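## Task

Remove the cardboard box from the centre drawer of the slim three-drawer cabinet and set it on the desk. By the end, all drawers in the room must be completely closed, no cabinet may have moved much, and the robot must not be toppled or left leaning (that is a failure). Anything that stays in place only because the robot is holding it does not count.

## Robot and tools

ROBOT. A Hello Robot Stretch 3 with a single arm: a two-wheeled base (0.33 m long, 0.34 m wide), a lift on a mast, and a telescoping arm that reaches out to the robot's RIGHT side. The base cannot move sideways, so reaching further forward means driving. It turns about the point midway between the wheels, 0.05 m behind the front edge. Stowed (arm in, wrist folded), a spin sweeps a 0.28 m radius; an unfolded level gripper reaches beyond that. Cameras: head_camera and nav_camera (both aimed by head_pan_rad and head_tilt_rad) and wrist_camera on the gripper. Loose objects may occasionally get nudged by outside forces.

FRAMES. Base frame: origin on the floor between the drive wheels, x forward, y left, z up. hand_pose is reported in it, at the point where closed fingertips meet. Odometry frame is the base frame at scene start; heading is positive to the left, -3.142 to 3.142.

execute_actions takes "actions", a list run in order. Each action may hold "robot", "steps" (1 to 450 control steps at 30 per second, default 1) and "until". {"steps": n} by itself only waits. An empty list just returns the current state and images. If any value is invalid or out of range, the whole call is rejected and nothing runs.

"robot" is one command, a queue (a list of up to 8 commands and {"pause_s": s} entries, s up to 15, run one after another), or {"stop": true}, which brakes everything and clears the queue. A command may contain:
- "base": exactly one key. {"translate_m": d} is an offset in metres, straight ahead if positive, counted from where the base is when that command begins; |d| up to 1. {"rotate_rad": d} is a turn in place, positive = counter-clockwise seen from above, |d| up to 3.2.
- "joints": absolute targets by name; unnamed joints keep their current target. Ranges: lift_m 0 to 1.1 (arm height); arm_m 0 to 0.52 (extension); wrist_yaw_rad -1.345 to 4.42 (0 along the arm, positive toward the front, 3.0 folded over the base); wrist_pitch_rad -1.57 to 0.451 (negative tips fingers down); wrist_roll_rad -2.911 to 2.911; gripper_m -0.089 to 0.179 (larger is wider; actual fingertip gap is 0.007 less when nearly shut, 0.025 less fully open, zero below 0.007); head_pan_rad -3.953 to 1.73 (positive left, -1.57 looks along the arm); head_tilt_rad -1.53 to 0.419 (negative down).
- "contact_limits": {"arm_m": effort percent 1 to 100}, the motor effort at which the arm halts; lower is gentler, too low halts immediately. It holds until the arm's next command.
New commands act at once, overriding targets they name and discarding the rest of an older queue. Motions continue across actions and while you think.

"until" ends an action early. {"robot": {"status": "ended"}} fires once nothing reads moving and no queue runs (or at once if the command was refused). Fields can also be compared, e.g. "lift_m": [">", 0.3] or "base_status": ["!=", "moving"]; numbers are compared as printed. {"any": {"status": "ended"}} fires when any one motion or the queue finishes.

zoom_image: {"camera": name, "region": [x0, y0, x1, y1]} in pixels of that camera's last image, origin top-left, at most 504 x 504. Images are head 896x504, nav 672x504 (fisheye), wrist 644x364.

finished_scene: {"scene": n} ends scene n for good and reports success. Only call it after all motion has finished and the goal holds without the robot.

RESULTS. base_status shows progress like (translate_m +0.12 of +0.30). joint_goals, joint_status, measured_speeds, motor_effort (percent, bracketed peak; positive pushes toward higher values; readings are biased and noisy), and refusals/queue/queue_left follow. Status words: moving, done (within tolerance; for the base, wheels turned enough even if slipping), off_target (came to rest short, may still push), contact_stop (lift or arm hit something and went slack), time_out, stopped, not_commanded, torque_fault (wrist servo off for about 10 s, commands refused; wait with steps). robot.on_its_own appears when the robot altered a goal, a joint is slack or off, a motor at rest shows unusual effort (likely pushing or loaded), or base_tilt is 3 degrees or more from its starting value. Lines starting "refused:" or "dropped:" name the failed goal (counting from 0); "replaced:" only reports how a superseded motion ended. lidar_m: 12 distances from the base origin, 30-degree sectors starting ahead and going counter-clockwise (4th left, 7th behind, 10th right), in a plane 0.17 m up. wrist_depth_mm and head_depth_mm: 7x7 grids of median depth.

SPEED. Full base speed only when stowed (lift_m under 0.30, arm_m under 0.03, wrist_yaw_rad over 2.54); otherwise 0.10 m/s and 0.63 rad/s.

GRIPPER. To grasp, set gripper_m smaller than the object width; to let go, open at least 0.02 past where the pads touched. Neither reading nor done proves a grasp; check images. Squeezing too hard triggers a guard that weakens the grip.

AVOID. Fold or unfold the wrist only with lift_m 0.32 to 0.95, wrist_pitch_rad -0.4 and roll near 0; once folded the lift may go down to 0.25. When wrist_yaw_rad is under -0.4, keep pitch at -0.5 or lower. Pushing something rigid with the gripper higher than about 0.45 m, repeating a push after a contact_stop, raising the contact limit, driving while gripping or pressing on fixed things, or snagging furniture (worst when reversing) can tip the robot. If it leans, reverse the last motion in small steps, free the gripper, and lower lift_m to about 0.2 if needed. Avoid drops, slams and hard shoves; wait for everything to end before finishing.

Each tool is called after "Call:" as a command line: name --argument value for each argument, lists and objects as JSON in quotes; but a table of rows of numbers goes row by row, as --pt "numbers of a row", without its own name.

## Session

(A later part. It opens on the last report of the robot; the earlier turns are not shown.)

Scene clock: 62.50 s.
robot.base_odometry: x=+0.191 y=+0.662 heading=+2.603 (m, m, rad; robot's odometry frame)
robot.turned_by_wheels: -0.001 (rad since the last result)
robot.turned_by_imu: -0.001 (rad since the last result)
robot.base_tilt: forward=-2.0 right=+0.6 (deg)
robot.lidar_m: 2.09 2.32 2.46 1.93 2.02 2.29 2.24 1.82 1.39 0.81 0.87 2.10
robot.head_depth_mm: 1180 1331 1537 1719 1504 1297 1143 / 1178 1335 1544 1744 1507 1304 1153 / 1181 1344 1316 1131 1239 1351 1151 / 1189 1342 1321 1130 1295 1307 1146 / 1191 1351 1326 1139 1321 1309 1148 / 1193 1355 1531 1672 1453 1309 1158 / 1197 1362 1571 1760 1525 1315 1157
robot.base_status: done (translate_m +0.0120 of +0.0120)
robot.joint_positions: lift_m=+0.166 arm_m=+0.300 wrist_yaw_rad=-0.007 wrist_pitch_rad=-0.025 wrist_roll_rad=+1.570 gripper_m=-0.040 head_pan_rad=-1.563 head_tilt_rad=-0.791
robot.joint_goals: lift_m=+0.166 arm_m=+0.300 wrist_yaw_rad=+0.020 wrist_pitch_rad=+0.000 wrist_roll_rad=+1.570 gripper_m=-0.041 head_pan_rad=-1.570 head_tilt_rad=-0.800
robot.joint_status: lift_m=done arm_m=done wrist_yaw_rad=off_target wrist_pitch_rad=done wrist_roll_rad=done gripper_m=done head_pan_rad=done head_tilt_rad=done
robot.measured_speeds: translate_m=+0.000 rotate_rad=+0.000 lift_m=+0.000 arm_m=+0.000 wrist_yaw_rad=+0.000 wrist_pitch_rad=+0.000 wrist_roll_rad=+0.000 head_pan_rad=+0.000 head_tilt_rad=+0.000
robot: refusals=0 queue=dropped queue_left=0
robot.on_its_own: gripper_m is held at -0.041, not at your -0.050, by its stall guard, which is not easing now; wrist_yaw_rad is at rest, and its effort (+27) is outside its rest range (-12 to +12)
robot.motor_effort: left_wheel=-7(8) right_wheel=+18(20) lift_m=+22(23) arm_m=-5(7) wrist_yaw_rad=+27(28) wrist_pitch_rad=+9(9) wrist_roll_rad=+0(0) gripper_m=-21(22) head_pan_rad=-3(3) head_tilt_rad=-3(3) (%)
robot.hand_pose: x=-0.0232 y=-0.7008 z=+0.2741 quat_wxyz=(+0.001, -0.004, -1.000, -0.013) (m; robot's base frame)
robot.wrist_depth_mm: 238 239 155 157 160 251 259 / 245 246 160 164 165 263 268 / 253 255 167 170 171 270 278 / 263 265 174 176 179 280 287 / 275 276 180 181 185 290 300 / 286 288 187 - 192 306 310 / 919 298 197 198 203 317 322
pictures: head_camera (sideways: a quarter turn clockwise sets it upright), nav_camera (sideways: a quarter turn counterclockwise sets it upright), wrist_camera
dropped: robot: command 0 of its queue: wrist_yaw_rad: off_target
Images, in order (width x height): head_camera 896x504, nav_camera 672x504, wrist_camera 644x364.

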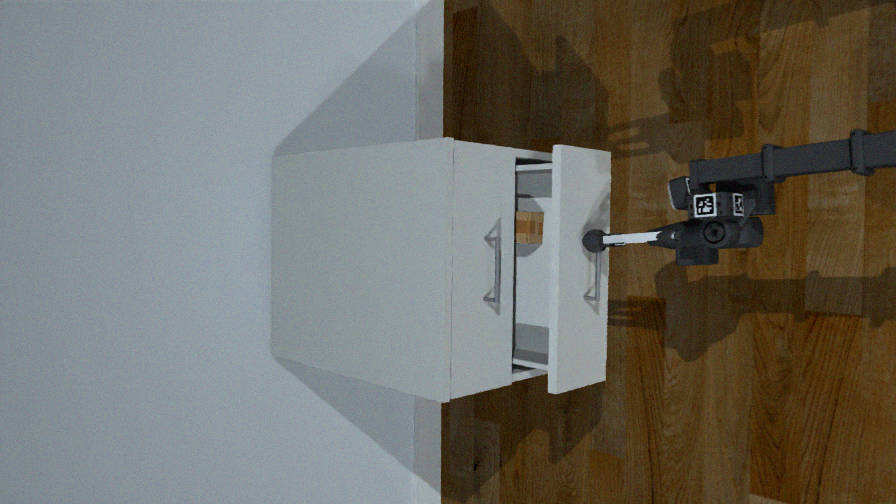

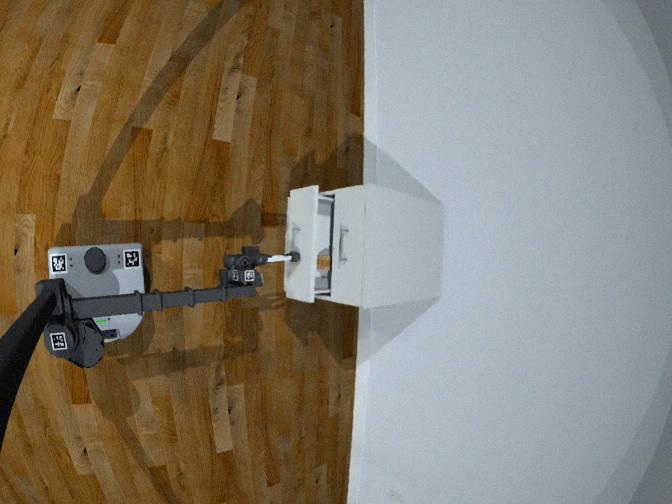

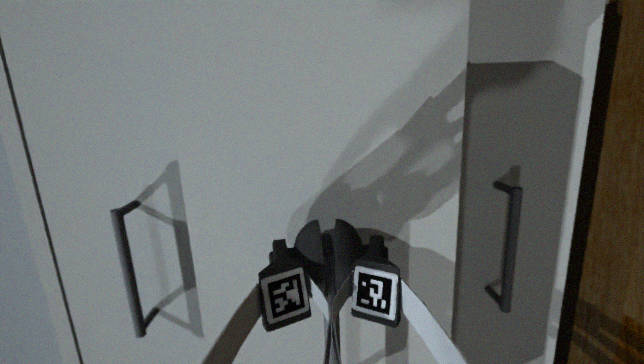

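Call:
execute_actions --actions '[{"robot":[{"base":{"translate_m":-0.003},"joints":{"wrist_yaw_rad":0.0}},{"joints":{"arm_m":0.2}},{"base":{"translate_m":0.006}},{"joints":{"arm_m":0.1}},{"base":{"translate_m":0.004}}],"steps":450,"until":{"robot":{"status":"ended"}}}]'

Scene clock: 71.30 s.
robot.base_odometry: x=+0.185 y=+0.665 heading=+2.604 (m, m, rad; robot's odometry frame)
robot.turned_by_wheels: +0.001 (rad since the last result)
robot.turned_by_imu: +0.003 (rad since the last result)
robot.base_tilt: forward=-2.0 right=+0.5 (deg)
robot.lidar_m: 2.09 2.32 2.46 1.93 2.03 2.30 2.25 1.82 1.40 0.82 1.45 2.10
robot.head_depth_mm: 1170 1326 1531 1716 1499 1295 1142 / 1183 1340 1544 1703 1502 1279 1144 / 1183 1340 1313 1133 1249 1152 1190 / 1186 1342 1315 1127 1259 1150 1173 / 1193 1350 1324 1138 1261 1165 1153 / 1190 1354 1534 1672 1487 1261 1152 / 1194 1360 1572 1773 1518 1314 1157
robot.base_status: done (translate_m +0.0040 of +0.0040)
robot.joint_positions: lift_m=+0.166 arm_m=+0.100 wrist_yaw_rad=+0.018 wrist_pitch_rad=-0.027 wrist_roll_rad=+1.570 gripper_m=-0.040 head_pan_rad=-1.563 head_tilt_rad=-0.791
robot.joint_goals: lift_m=+0.166 arm_m=+0.100 wrist_yaw_rad=+0.000 wrist_pitch_rad=+0.000 wrist_roll_rad=+1.570 gripper_m=-0.041 head_pan_rad=-1.570 head_tilt_rad=-0.800
robot.joint_status: lift_m=done arm_m=done wrist_yaw_rad=done wrist_pitch_rad=done wrist_roll_rad=done gripper_m=done head_pan_rad=done head_tilt_rad=done
robot.measured_speeds: translate_m=+0.000 rotate_rad=+0.000 lift_m=+0.000 arm_m=+0.000 wrist_yaw_rad=+0.000 wrist_pitch_rad=+0.000 wrist_roll_rad=+0.000 head_pan_rad=+0.000 head_tilt_rad=+0.000
robot: refusals=0 queue=done queue_left=0
robot.on_its_own: gripper_m is held at -0.041, not at your -0.050, by its stall guard, which is not easing now; wrist_yaw_rad is at rest, and its effort (-18) is outside its rest range (-12 to +12)
robot.motor_effort: left_wheel=+2(7) right_wheel=-5(18) lift_m=+23(23) arm_m=-6(12) wrist_yaw_rad=-18(27) wrist_pitch_rad=+10(10) wrist_roll_rad=+0(0) gripper_m=-22(22) head_pan_rad=-3(3) head_tilt_rad=-3(3) (%)
robot.hand_pose: x=-0.0169 y=-0.5008 z=+0.2735 quat_wxyz=(+0.001, +0.009, -1.000, -0.014) (m; robot's base frame)
robot.wrist_depth_mm: 901 921 152 154 157 406 302 / 949 437 159 161 163 420 308 / 949 460 166 168 171 452 309 / - - 172 174 176 462 313 / - - 180 181 185 465 315 / - - 188 - 194 477 318 / - - 202 201 204 482 322
pictures: head_camera (sideways: a quarter turn clockwise sets it upright), nav_camera (sideways: a quarter turn counterclockwise sets it upright), wrist_camera
Images, in order (width x height): head_camera 896x504, nav_camera 672x504, wrist_camera 644x364.

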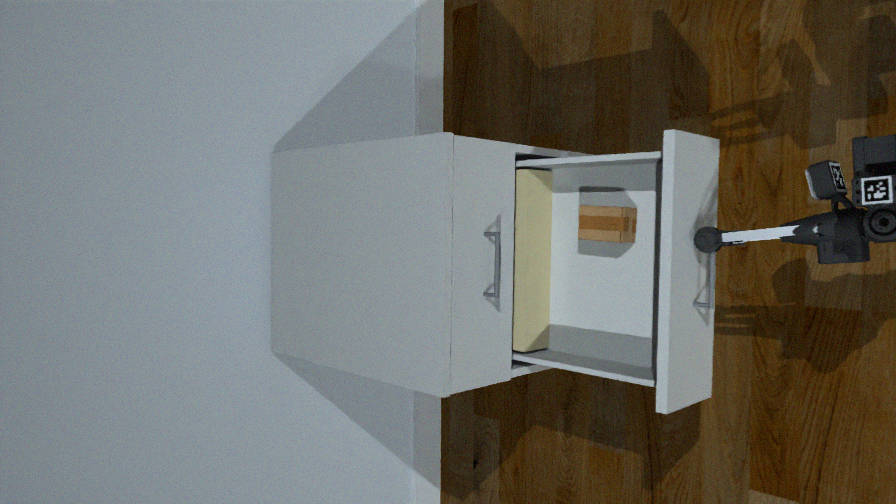

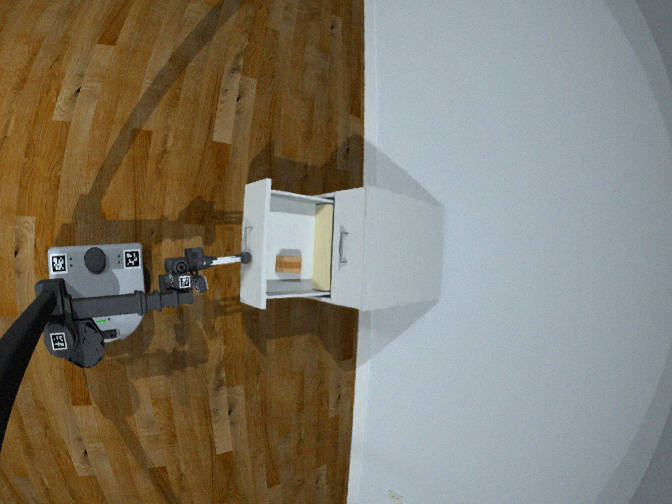

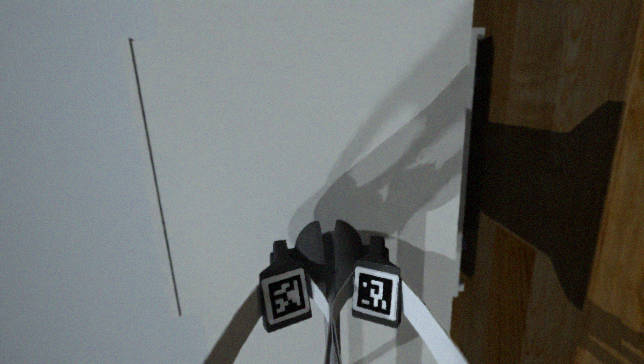

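Call:
execute_actions --actions '[{"robot":[{"joints":{"gripper_m":0.06,"wrist_yaw_rad":0.0}},{"joints":{"arm_m":0.0}},{"joints":{"lift_m":0.56,"head_tilt_rad":-0.95},"base":{"translate_m":-0.05}},{"joints":{"wrist_roll_rad":0,"wrist_pitch_rad":-1.35,"gripper_m":0.1,"arm_m":0.475}}],"steps":450,"until":{"robot":{"status":"ended"}}}]'

Scene clock: 88.87 s.
robot.base_odometry: x=+0.228 y=+0.640 heading=+2.604 (m, m, rad; robot's odometry frame)
robot.turned_by_wheels: +0.000 (rad since the last result)
robot.turned_by_imu: +0.002 (rad since the last result)
robot.base_tilt: forward=-2.0 right=+0.5 (deg)
robot.lidar_m: 2.13 2.36 2.46 1.93 2.03 2.24 2.20 1.81 1.40 0.81 0.87 2.10
robot.head_depth_mm: 1239 1443 1687 1556 1375 1229 1107 / 1245 1450 1701 1581 1397 - - / 1247 1361 1599 1229 1311 1228 1135 / 1250 1292 1144 1259 1187 1231 1124 / 1253 1300 1119 1268 1194 1232 1116 / 1256 1371 1121 1287 1193 1238 1113 / 1259 1473 1722 1583 1392 1239 1117
robot.base_status: done (translate_m -0.0500 of -0.0500)
robot.joint_positions: lift_m=+0.560 arm_m=+0.475 wrist_yaw_rad=-0.001 wrist_pitch_rad=-1.347 wrist_roll_rad=+0.004 gripper_m=+0.100 head_pan_rad=-1.563 head_tilt_rad=-0.938
robot.joint_goals: lift_m=+0.560 arm_m=+0.475 wrist_yaw_rad=+0.000 wrist_pitch_rad=-1.350 wrist_roll_rad=+0.000 gripper_m=+0.100 head_pan_rad=-1.570 head_tilt_rad=-0.950
robot.joint_status: lift_m=done arm_m=done wrist_yaw_rad=done wrist_pitch_rad=done wrist_roll_rad=done gripper_m=done head_pan_rad=done head_tilt_rad=done
robot.measured_speeds: translate_m=+0.000 rotate_rad=+0.000 lift_m=+0.000 arm_m=+0.000 wrist_yaw_rad=+0.000 wrist_pitch_rad=+0.000 wrist_roll_rad=+0.000 head_pan_rad=+0.000 head_tilt_rad=+0.000
robot: refusals=0 queue=done queue_left=0
robot.motor_effort: left_wheel=+0(3) right_wheel=+2(5) lift_m=+29(33) arm_m=+4(7) wrist_yaw_rad=+0(18) wrist_pitch_rad=-1(10) wrist_roll_rad=-3(5) gripper_m=+0(85) head_pan_rad=-3(3) head_tilt_rad=-5(18) (%)
robot.hand_pose: x=-0.0216 y=-0.6530 z=+0.4433 quat_wxyz=(+0.551, +0.440, -0.554, -0.442) (m; robot's base frame)
robot.wrist_depth_mm: 263 258 252 248 241 629 622 / 482 394 407 403 388 623 619 / 345 406 396 398 401 621 625 / 348 397 398 345 390 614 617 / 343 399 391 388 390 594 604 / 334 388 388 386 384 603 589 / 309 316 326 334 325 588 594
pictures: head_camera (sideways: a quarter turn clockwise sets it upright), nav_camera (sideways: a quarter turn counterclockwise sets it upright), wrist_camera
Images, in order (width x height): head_camera 896x504, nav_camera 672x504, wrist_camera 644x364.

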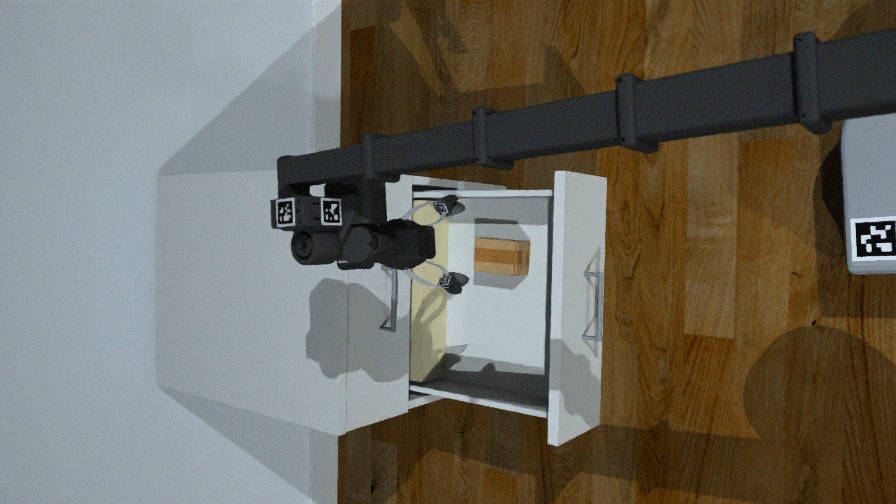

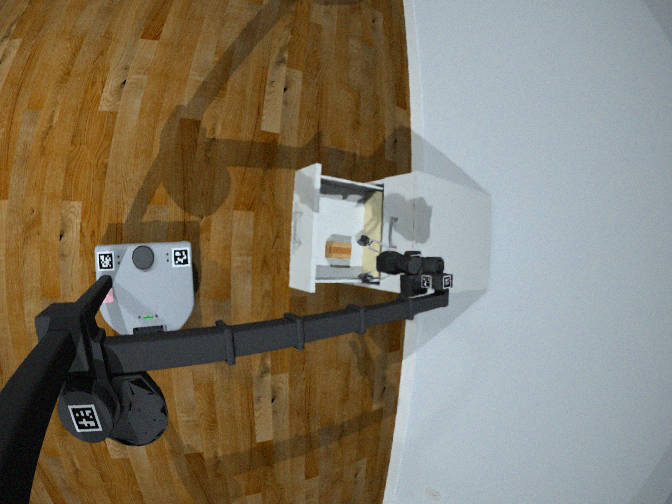

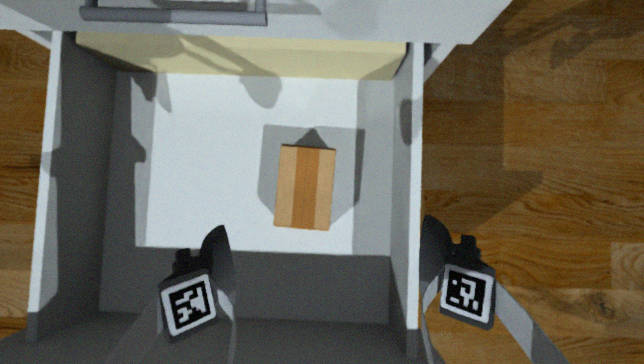

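Call:
execute_actions --actions '[{"robot":[{"base":{"translate_m":0.02},"joints":{"arm_m":0.49,"gripper_m":0.095}},{"joints":{"lift_m":0.44}}],"steps":450,"until":{"robot":{"status":"ended"}}}]'

Scene clock: 99.50 s.
robot.base_odometry: x=+0.211 y=+0.650 heading=+2.604 (m, m, rad; robot's odometry frame)
robot.turned_by_wheels: +0.000 (rad since the last result)
robot.turned_by_imu: +0.001 (rad since the last result)
robot.base_tilt: forward=-2.0 right=+0.6 (deg)
robot.lidar_m: 2.12 2.34 2.46 1.93 2.03 2.27 2.22 1.82 1.39 0.82 0.87 2.09
robot.head_depth_mm: 1239 1440 1700 1562 1375 1226 1106 / 1242 1448 1701 1566 1370 1235 - / 1250 1331 1140 1282 1148 1232 1131 / 1249 1299 1118 1257 1189 1232 1126 / 1256 1299 1118 1266 1190 1231 1114 / 1254 1394 1132 1480 1218 1238 1113 / 1260 1472 1711 1583 1393 1243 1117
robot.base_status: done (translate_m +0.0200 of +0.0200)
robot.joint_positions: lift_m=+0.440 arm_m=+0.490 wrist_yaw_rad=-0.001 wrist_pitch_rad=-1.347 wrist_roll_rad=+0.004 gripper_m=+0.095 head_pan_rad=-1.563 head_tilt_rad=-0.938
robot.joint_goals: lift_m=+0.440 arm_m=+0.490 wrist_yaw_rad=+0.000 wrist_pitch_rad=-1.350 wrist_roll_rad=+0.000 gripper_m=+0.095 head_pan_rad=-1.570 head_tilt_rad=-0.950
robot.joint_status: lift_m=done arm_m=done wrist_yaw_rad=done wrist_pitch_rad=done wrist_roll_rad=done gripper_m=done head_pan_rad=done head_tilt_rad=done
robot.measured_speeds: translate_m=+0.000 rotate_rad=+0.000 lift_m=+0.000 arm_m=+0.000 wrist_yaw_rad=+0.000 wrist_pitch_rad=+0.000 wrist_roll_rad=+0.000 head_pan_rad=+0.000 head_tilt_rad=+0.000
robot: refusals=0 queue=done queue_left=0
robot.motor_effort: left_wheel=-1(2) right_wheel=+2(7) lift_m=+20(28) arm_m=+5(7) wrist_yaw_rad=+1(1) wrist_pitch_rad=-1(1) wrist_roll_rad=-3(3) gripper_m=+0(32) head_pan_rad=-3(3) head_tilt_rad=-5(5) (%)
robot.hand_pose: x=-0.0216 y=-0.6680 z=+0.3237 quat_wxyz=(+0.551, +0.440, -0.554, -0.443) (m; robot's base frame)
robot.wrist_depth_mm: 266 265 260 256 250 223 507 / 282 281 280 278 280 241 493 / 277 280 278 277 277 237 491 / 276 274 275 224 275 234 488 / 273 274 273 222 270 231 484 / 273 272 268 268 269 479 480 / 270 268 267 266 265 206 479
pictures: head_camera (sideways: a quarter turn clockwise sets it upright), nav_camera (sideways: a quarter turn counterclockwise sets it upright), wrist_camera
Images, in order (width x height): head_camera 896x504, nav_camera 672x504, wrist_camera 644x364.

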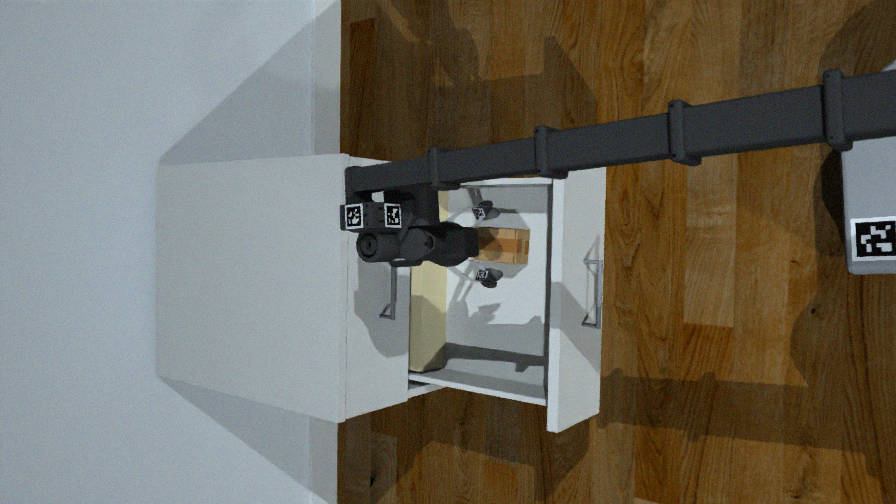

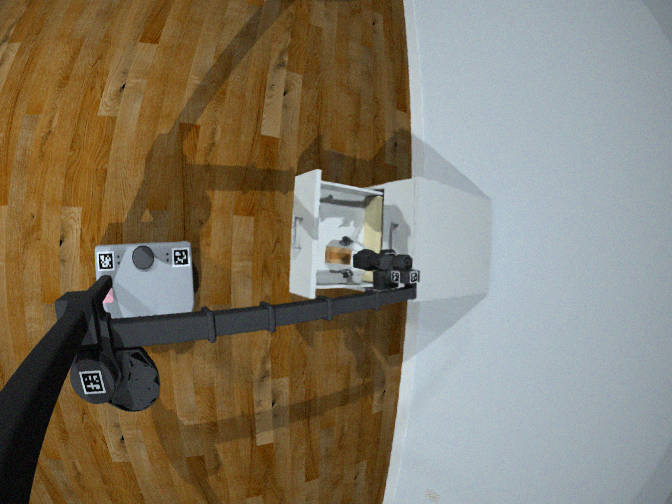

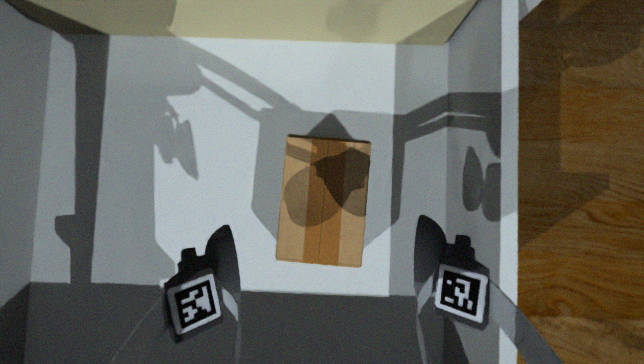

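Call:
execute_actions --actions '[{"robot":[{"joints":{"arm_m":0.505}},{"joints":{"lift_m":0.366}}],"steps":450,"until":{"robot":{"status":"ended"}}}]'

Scene clock: 108.20 s.
robot.base_odometry: x=+0.211 y=+0.650 heading=+2.604 (m, m, rad; robot's odometry frame)
robot.turned_by_wheels: +0.000 (rad since the last result)
robot.turned_by_imu: +0.001 (rad since the last result)
robot.base_tilt: forward=-2.0 right=+0.6 (deg)
robot.lidar_m: 2.12 2.34 2.46 1.93 2.03 2.26 2.22 1.82 1.40 0.82 0.87 2.10
robot.head_depth_mm: 1235 1439 1697 1565 1367 1225 1108 / 1242 1440 1696 1565 1374 1238 1122 / 1249 1326 1114 1490 1192 1221 1131 / 1250 1297 1114 1256 1186 1237 1124 / 1260 1300 1120 1269 1188 1241 1113 / 1258 1405 1134 1493 1215 1232 1114 / 1258 1466 1710 1593 1391 1241 1117
robot.base_status: done (translate_m +0.0200 of +0.0200)
robot.joint_positions: lift_m=+0.366 arm_m=+0.505 wrist_yaw_rad=-0.001 wrist_pitch_rad=-1.347 wrist_roll_rad=+0.004 gripper_m=+0.095 head_pan_rad=-1.563 head_tilt_rad=-0.938
robot.joint_goals: lift_m=+0.366 arm_m=+0.505 wrist_yaw_rad=+0.000 wrist_pitch_rad=-1.350 wrist_roll_rad=+0.000 gripper_m=+0.095 head_pan_rad=-1.570 head_tilt_rad=-0.950
robot.joint_status: lift_m=done arm_m=done wrist_yaw_rad=done wrist_pitch_rad=done wrist_roll_rad=done gripper_m=done head_pan_rad=done head_tilt_rad=done
robot.measured_speeds: translate_m=+0.000 rotate_rad=+0.000 lift_m=+0.000 arm_m=+0.000 wrist_yaw_rad=+0.000 wrist_pitch_rad=+0.000 wrist_roll_rad=+0.000 head_pan_rad=+0.000 head_tilt_rad=+0.000
robot: refusals=0 queue=done queue_left=0
robot.motor_effort: left_wheel=-1(1) right_wheel=+2(2) lift_m=+20(20) arm_m=+4(3) wrist_yaw_rad=+0(0) wrist_pitch_rad=-2(1) wrist_roll_rad=-3(3) gripper_m=-1(0) head_pan_rad=-3(3) head_tilt_rad=-5(4) (%)
robot.hand_pose: x=-0.0216 y=-0.6830 z=+0.2497 quat_wxyz=(+0.551, +0.440, -0.554, -0.443) (m; robot's base frame)
robot.wrist_depth_mm: 208 207 206 205 204 190 125 / 206 205 205 203 204 188 124 / 202 203 201 201 202 187 123 / 202 202 199 149 199 185 123 / 201 200 199 147 197 182 121 / 198 199 148 147 196 163 120 / 196 196 195 194 195 193 119
pictures: head_camera (sideways: a quarter turn clockwise sets it upright), nav_camera (sideways: a quarter turn counterclockwise sets it upright), wrist_camera
Images, in order (width x height): head_camera 896x504, nav_camera 672x504, wrist_camera 644x364.

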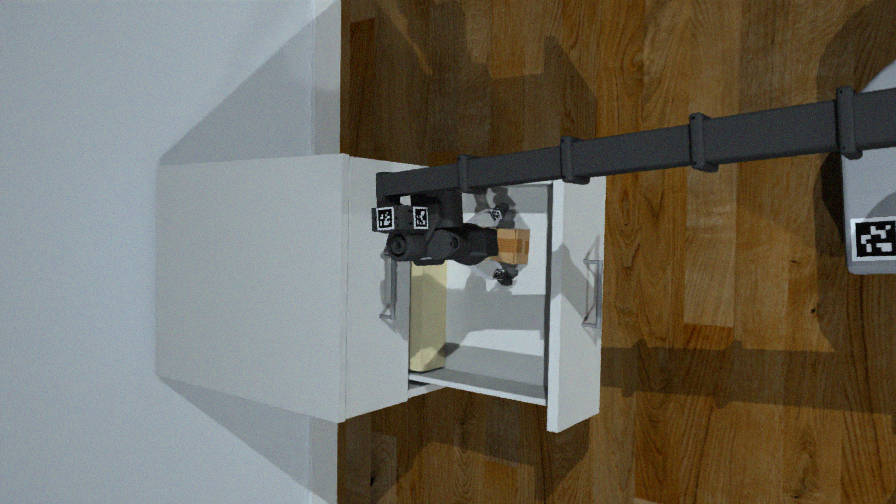

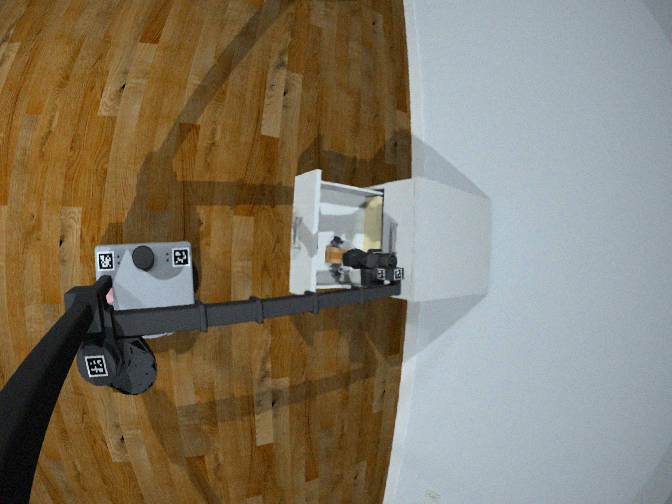

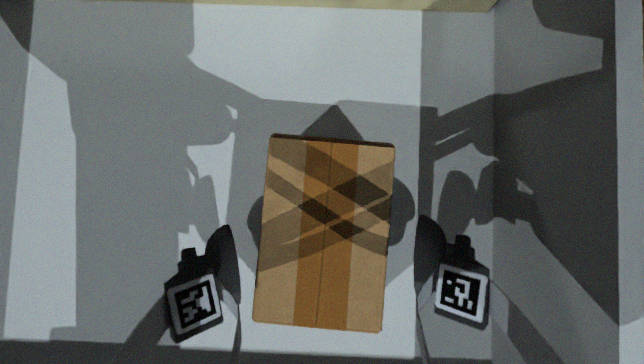

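Call:
execute_actions --actions '[{"robot":[{"joints":{"arm_m":0.514}},{"joints":{"gripper_m":0.0}},{"pause_s":0.6},{"joints":{"lift_m":0.39}},{"joints":{"lift_m":0.6}}],"steps":450,"until":{"robot":{"status":"ended"}}}]'

Scene clock: 116.73 s.
robot.base_odometry: x=+0.211 y=+0.650 heading=+2.604 (m, m, rad; robot's odometry frame)
robot.turned_by_wheels: +0.000 (rad since the last result)
robot.turned_by_imu: +0.002 (rad since the last result)
robot.base_tilt: forward=-2.0 right=+0.6 (deg)
robot.lidar_m: 2.12 2.34 2.46 1.92 2.03 2.26 2.22 1.81 1.40 0.81 0.86 2.10
robot.head_depth_mm: 1239 1442 1697 1563 1370 1226 1122 / 1241 1453 1702 1596 - 1209 - / 1251 1356 1102 1245 1212 1229 1133 / 1250 1301 1120 1239 1192 1229 1126 / 1248 1301 1115 1270 1195 1232 1110 / 1255 1406 1135 1486 1215 1234 1115 / 1257 1470 1721 1579 1390 1240 1117
robot.base_status: done (translate_m +0.0200 of +0.0200)
robot.joint_positions: lift_m=+0.600 arm_m=+0.514 wrist_yaw_rad=-0.001 wrist_pitch_rad=-1.349 wrist_roll_rad=+0.004 gripper_m=+0.014 head_pan_rad=-1.563 head_tilt_rad=-0.938
robot.joint_goals: lift_m=+0.600 arm_m=+0.514 wrist_yaw_rad=+0.000 wrist_pitch_rad=-1.350 wrist_roll_rad=+0.000 gripper_m=+0.013 head_pan_rad=-1.570 head_tilt_rad=-0.950
robot.joint_status: lift_m=done arm_m=done wrist_yaw_rad=done wrist_pitch_rad=done wrist_roll_rad=done gripper_m=done head_pan_rad=done head_tilt_rad=done
robot.measured_speeds: translate_m=+0.000 rotate_rad=+0.000 lift_m=+0.000 arm_m=+0.000 wrist_yaw_rad=+0.000 wrist_pitch_rad=+0.000 wrist_roll_rad=+0.000 head_pan_rad=+0.000 head_tilt_rad=+0.000
robot: refusals=0 queue=done queue_left=0
robot.on_its_own: gripper_m is held at +0.013, not at your +0.000, by its stall guard, which is not easing now
robot.motor_effort: left_wheel=-2(0) right_wheel=+2(2) lift_m=+30(31) arm_m=+5(8) wrist_yaw_rad=+1(0) wrist_pitch_rad=-1(1) wrist_roll_rad=-3(3) gripper_m=-21(96) head_pan_rad=-3(3) head_tilt_rad=-5(5) (%)
robot.hand_pose: x=-0.0216 y=-0.6916 z=+0.4832 quat_wxyz=(+0.551, +0.440, -0.553, -0.443) (m; robot's base frame)
robot.wrist_depth_mm: 191 187 184 179 176 171 659 / 281 253 244 255 247 264 662 / 668 411 438 441 438 631 645 / 661 423 436 145 378 640 654 / 644 428 435 143 360 642 641 / 639 429 426 143 143 633 639 / 638 379 380 142 376 624 630
pictures: head_camera (sideways: a quarter turn clockwise sets it upright), nav_camera (sideways: a quarter turn counterclockwise sets it upright), wrist_camera
Images, in order (width x height): head_camera 896x504, nav_camera 672x504, wrist_camera 644x364.

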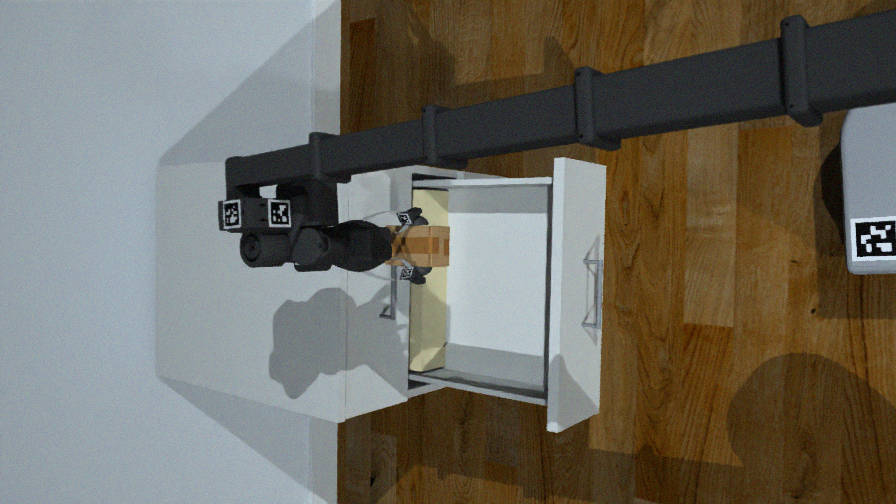

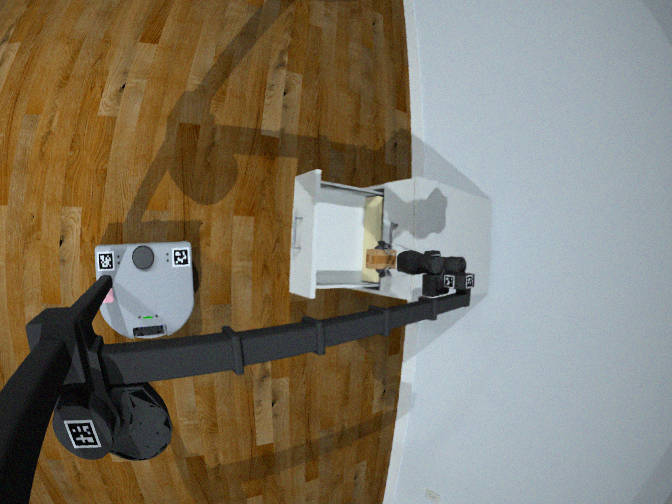

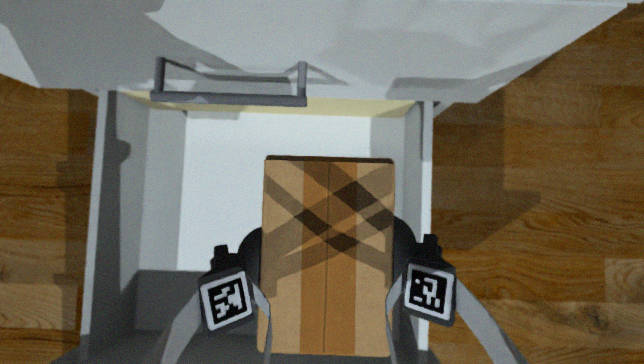

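Call:
execute_actions --actions '[{"robot":[{"joints":{"arm_m":0.3,"wrist_pitch_rad":-0.6}},{"joints":{"arm_m":0.0,"wrist_pitch_rad":0.245},"base":{"translate_m":0.055}},{"joints":{"lift_m":0.11,"head_tilt_rad":-0.8}}],"steps":450,"until":{"robot":{"status":"ended"}}}]'

Scene clock: 132.83 s.
robot.base_odometry: x=+0.163 y=+0.678 heading=+2.604 (m, m, rad; robot's odometry frame)
robot.turned_by_wheels: +0.000 (rad since the last result)
robot.turned_by_imu: +0.003 (rad since the last result)
robot.base_tilt: forward=-2.0 right=+0.6 (deg)
robot.lidar_m: 2.06 2.30 2.45 1.94 2.02 2.33 2.27 1.82 0.83 0.82 1.46 2.10
robot.head_depth_mm: 1184 1346 1557 1715 1485 1292 1135 / 1187 1344 1527 1663 1494 1263 1145 / 1184 1352 1292 1123 1216 1148 1148 / 1199 1354 1299 1126 1250 1050 1129 / 1198 1357 1299 1135 1228 1233 1148 / 1199 1360 1580 1726 1500 1280 1159 / 1201 1371 1583 1751 1507 1310 1150
robot.base_status: done (translate_m +0.0550 of +0.0550)
robot.joint_positions: lift_m=+0.110 arm_m=+0.000 wrist_yaw_rad=+0.000 wrist_pitch_rad=+0.214 wrist_roll_rad=+0.004 gripper_m=+0.014 head_pan_rad=-1.563 head_tilt_rad=-0.804
robot.joint_goals: lift_m=+0.110 arm_m=+0.000 wrist_yaw_rad=+0.000 wrist_pitch_rad=+0.245 wrist_roll_rad=+0.000 gripper_m=+0.013 head_pan_rad=-1.570 head_tilt_rad=-0.800
robot.joint_status: lift_m=done arm_m=done wrist_yaw_rad=done wrist_pitch_rad=done wrist_roll_rad=done gripper_m=done head_pan_rad=done head_tilt_rad=done
robot.measured_speeds: translate_m=+0.000 rotate_rad=+0.000 lift_m=+0.000 arm_m=+0.000 wrist_yaw_rad=+0.000 wrist_pitch_rad=+0.000 wrist_roll_rad=+0.000 head_pan_rad=+0.000 head_tilt_rad=+0.000
robot: refusals=0 queue=done queue_left=0
robot.on_its_own: gripper_m is held at +0.013, not at your +0.000, by its stall guard, which is not easing now
robot.motor_effort: left_wheel=-1(2) right_wheel=+2(8) lift_m=+21(33) arm_m=-5(5) wrist_yaw_rad=+0(1) wrist_pitch_rad=+11(45) wrist_roll_rad=-2(5) gripper_m=-21(20) head_pan_rad=-3(3) head_tilt_rad=+2(15) (%)
robot.hand_pose: x=-0.0214 y=-0.4008 z=+0.2798 quat_wxyz=(+0.702, -0.075, -0.704, +0.075) (m; robot's base frame)
robot.wrist_depth_mm: - - - - - - - / - - - - - - - / - - 609 586 574 - - / - 311 295 287 280 273 - / - 305 296 175 277 271 - / - 300 228 142 142 267 954 / 793 655 592 120 276 617 657
pictures: head_camera (sideways: a quarter turn clockwise sets it upright), nav_camera (sideways: a quarter turn counterclockwise sets it upright), wrist_camera
Images, in order (width x height): head_camera 896x504, nav_camera 672x504, wrist_camera 644x364.

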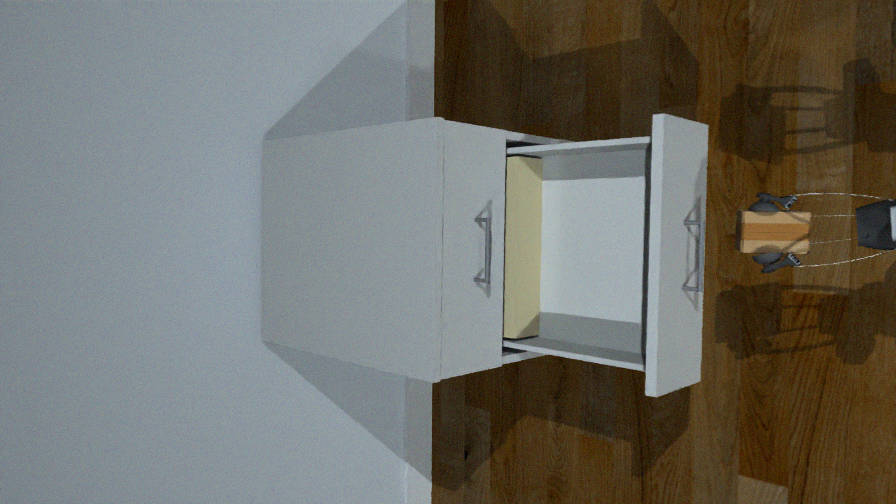

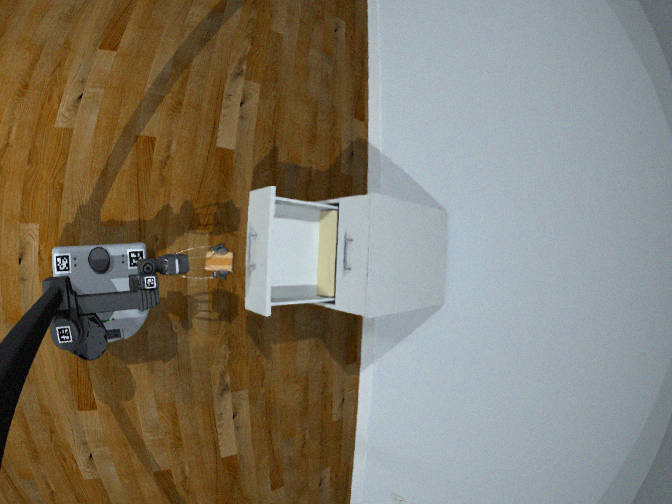

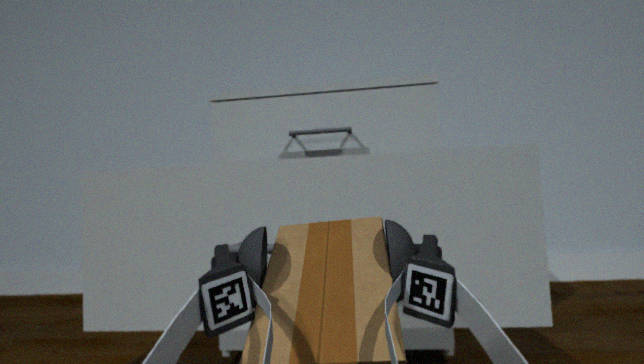

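Call:
execute_actions --actions '[{"robot":[{"joints":{"gripper_m":-0.012}},{"pause_s":0.5},{"joints":{"arm_m":0.2},"contact_limits":{"arm_m":15}}],"steps":450,"until":{"robot":{"status":"ended"}}}]'

Scene clock: 139.73 s.
robot.base_odometry: x=+0.163 y=+0.678 heading=+2.604 (m, m, rad; robot's odometry frame)
robot.turned_by_wheels: +0.000 (rad since the last result)
robot.turned_by_imu: +0.001 (rad since the last result)
robot.base_tilt: forward=-2.0 right=+0.5 (deg)
robot.lidar_m: 2.06 2.30 2.46 1.94 2.02 2.33 2.28 1.81 0.84 0.82 1.46 2.10
robot.head_depth_mm: 1181 1338 1554 1714 1496 1292 1143 / 1181 1342 1519 1675 1465 1296 1144 / 1190 1354 1292 1120 1229 1295 - / 1189 1354 1295 1128 1177 1291 1130 / 1192 1359 1307 1132 1279 1304 1150 / 1199 1359 1573 1740 1505 1311 1152 / 1201 1367 1594 1741 1508 1307 1155
robot.base_status: done (translate_m +0.0550 of +0.0550)
robot.joint_positions: lift_m=+0.110 arm_m=+0.200 wrist_yaw_rad=-0.004 wrist_pitch_rad=+0.212 wrist_roll_rad=+0.004 gripper_m=+0.003 head_pan_rad=-1.563 head_tilt_rad=-0.803
robot.joint_goals: lift_m=+0.110 arm_m=+0.200 wrist_yaw_rad=+0.000 wrist_pitch_rad=+0.245 wrist_roll_rad=+0.000 gripper_m=+0.002 head_pan_rad=-1.570 head_tilt_rad=-0.800
robot.joint_status: lift_m=done arm_m=done wrist_yaw_rad=done wrist_pitch_rad=done wrist_roll_rad=done gripper_m=done head_pan_rad=done head_tilt_rad=done
robot.measured_speeds: translate_m=+0.000 rotate_rad=+0.000 lift_m=+0.000 arm_m=+0.000 wrist_yaw_rad=+0.000 wrist_pitch_rad=+0.000 wrist_roll_rad=+0.000 head_pan_rad=+0.000 head_tilt_rad=+0.000
robot: refusals=0 queue=done queue_left=0
robot.on_its_own: gripper_m is held at +0.002, not at your -0.012, by its stall guard, which is still easing
robot.motor_effort: left_wheel=-1(2) right_wheel=+3(3) lift_m=+22(22) arm_m=+5(20) wrist_yaw_rad=+4(4) wrist_pitch_rad=+12(16) wrist_roll_rad=-3(3) gripper_m=-25(96) head_pan_rad=-4(4) head_tilt_rad=+1(2) (%)
robot.contact_limits: arm_m 15 (drawing in: default 31, maximum 51; extending or still: default 42, maximum 69)
robot.hand_pose: x=-0.0225 y=-0.6002 z=+0.2792 quat_wxyz=(+0.702, -0.076, -0.704, +0.073) (m; robot's base frame)
robot.wrist_depth_mm: - - 967 397 382 918 888 / - - 405 392 379 929 857 / - - 401 385 377 370 894 / - 250 245 236 229 223 221 / 254 250 242 177 227 221 218 / 252 245 240 142 142 221 218 / 255 248 238 119 223 220 216
pictures: head_camera (sideways: a quarter turn clockwise sets it upright), nav_camera (sideways: a quarter turn counterclockwise sets it upright), wrist_camera
Images, in order (width x height): head_camera 896x504, nav_camera 672x504, wrist_camera 644x364.

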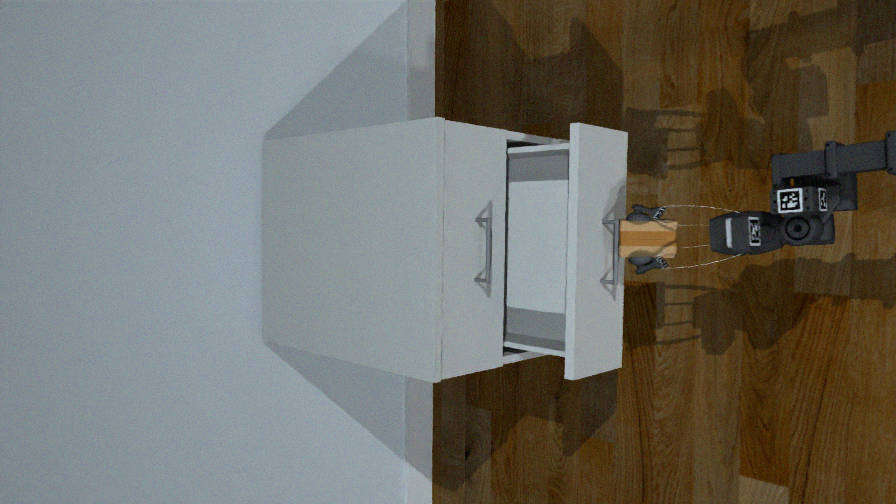

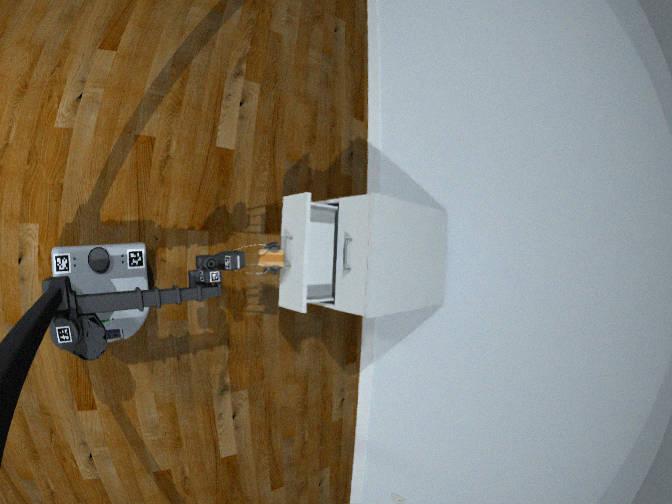

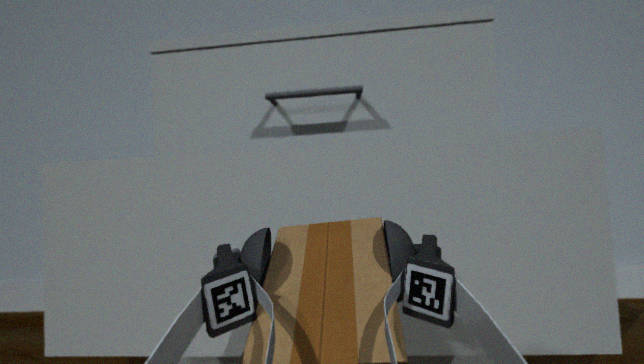

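Box is stable and pushing works. Continue.

Call:
execute_actions --actions '[{"robot":{"joints":{"arm_m":0.40},"contact_limits":{"arm_m":17}},"steps":450,"until":{"robot":{"status":"ended"}}}]'

Scene clock: 143.00 s.
robot.base_odometry: x=+0.163 y=+0.678 heading=+2.604 (m, m, rad; robot's odometry frame)
robot.turned_by_wheels: +0.000 (rad since the last result)
robot.turned_by_imu: +0.001 (rad since the last result)
robot.base_tilt: forward=-2.0 right=+0.5 (deg)
robot.lidar_m: 2.06 2.30 2.45 1.93 2.02 2.31 2.27 1.83 0.84 0.82 1.46 2.11
robot.head_depth_mm: 1178 1347 1555 1712 1491 1293 1139 / 1182 1345 1528 1678 1489 1289 1141 / 1195 1349 1293 1126 1348 1323 1150 / 1193 1353 1293 1127 1272 1277 1144 / 1198 1367 1306 1134 1360 1305 1147 / 1196 1365 1588 1728 1508 1303 1154 / 1199 1371 1593 1740 1519 1312 1158
robot.base_status: done (translate_m +0.0550 of +0.0550)
robot.joint_positions: lift_m=+0.110 arm_m=+0.353 wrist_yaw_rad=-0.001 wrist_pitch_rad=+0.210 wrist_roll_rad=+0.004 gripper_m=+0.016 head_pan_rad=-1.563 head_tilt_rad=-0.803
robot.joint_goals: lift_m=+0.110 arm_m=+0.353 wrist_yaw_rad=+0.000 wrist_pitch_rad=+0.245 wrist_roll_rad=+0.000 gripper_m=+0.015 head_pan_rad=-1.570 head_tilt_rad=-0.800
robot.joint_status: lift_m=done arm_m=contact_stop wrist_yaw_rad=done wrist_pitch_rad=done wrist_roll_rad=done gripper_m=done head_pan_rad=done head_tilt_rad=done
robot.measured_speeds: translate_m=+0.000 rotate_rad=+0.000 lift_m=+0.000 arm_m=+0.001 wrist_yaw_rad=+0.000 wrist_pitch_rad=-0.024 wrist_roll_rad=+0.000 head_pan_rad=+0.000 head_tilt_rad=+0.000
robot: refusals=0 queue=dropped queue_left=0
robot.on_its_own: gripper_m is held at +0.015, not at your -0.012, by its stall guard, which is not easing now; arm_m is slack since a contact_stop, until your next command for it (your +0.400 is given up)
robot.motor_effort: left_wheel=-1(3) right_wheel=+3(4) lift_m=+22(23) arm_m=+8(18) wrist_yaw_rad=+1(5) wrist_pitch_rad=+13(14) wrist_roll_rad=-3(3) gripper_m=-20(25) head_pan_rad=-3(3) head_tilt_rad=+1(1) (%)
robot.contact_limits: arm_m 17 (drawing in: default 31, maximum 51; extending or still: default 42, maximum 69)
robot.hand_pose: x=-0.0216 y=-0.7538 z=+0.2787 quat_wxyz=(+0.702, -0.074, -0.704, +0.074) (m; robot's base frame)
robot.wrist_depth_mm: 561 253 242 236 230 225 221 / 559 250 245 236 229 224 220 / 561 250 242 234 228 221 219 / 561 247 239 233 228 222 216 / 554 246 239 175 225 219 216 / 542 245 240 142 142 219 212 / 455 245 236 119 221 216 211
pictures: head_camera (sideways: a quarter turn clockwise sets it upright), nav_camera (sideways: a quarter turn counterclockwise sets it upright), wrist_camera
Images, in order (width x height): head_camera 896x504, nav_camera 672x504, wrist_camera 644x364.

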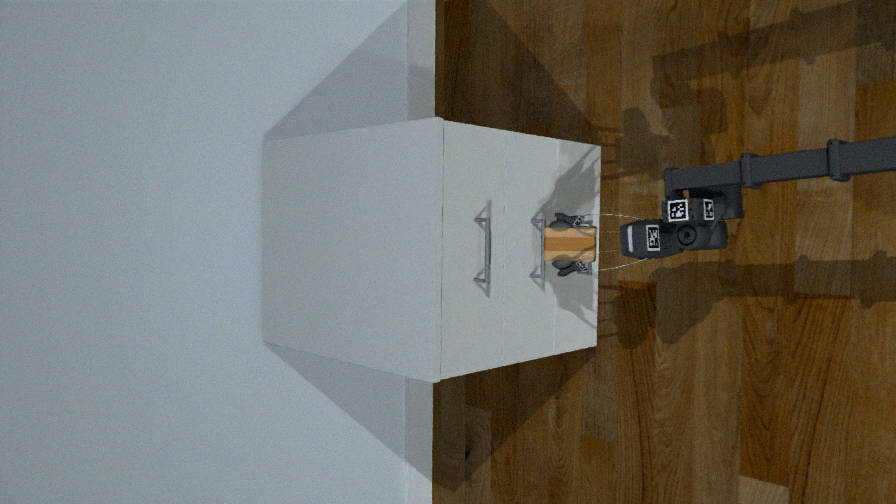

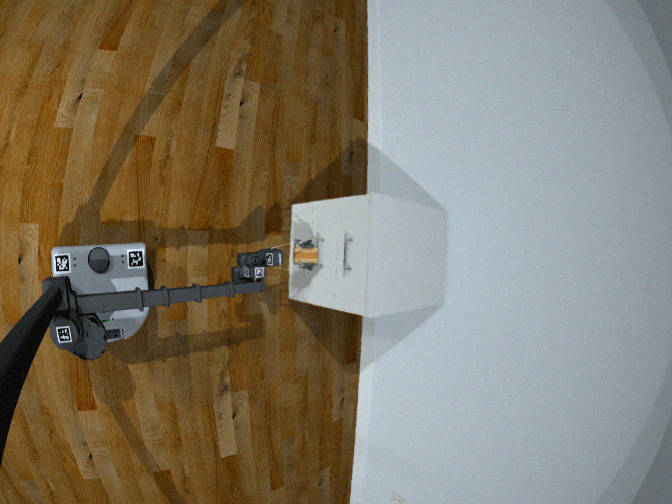

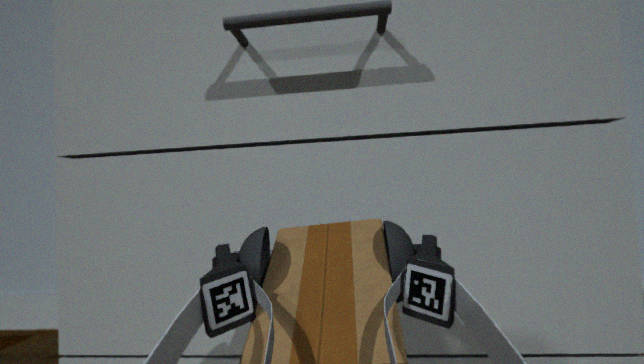

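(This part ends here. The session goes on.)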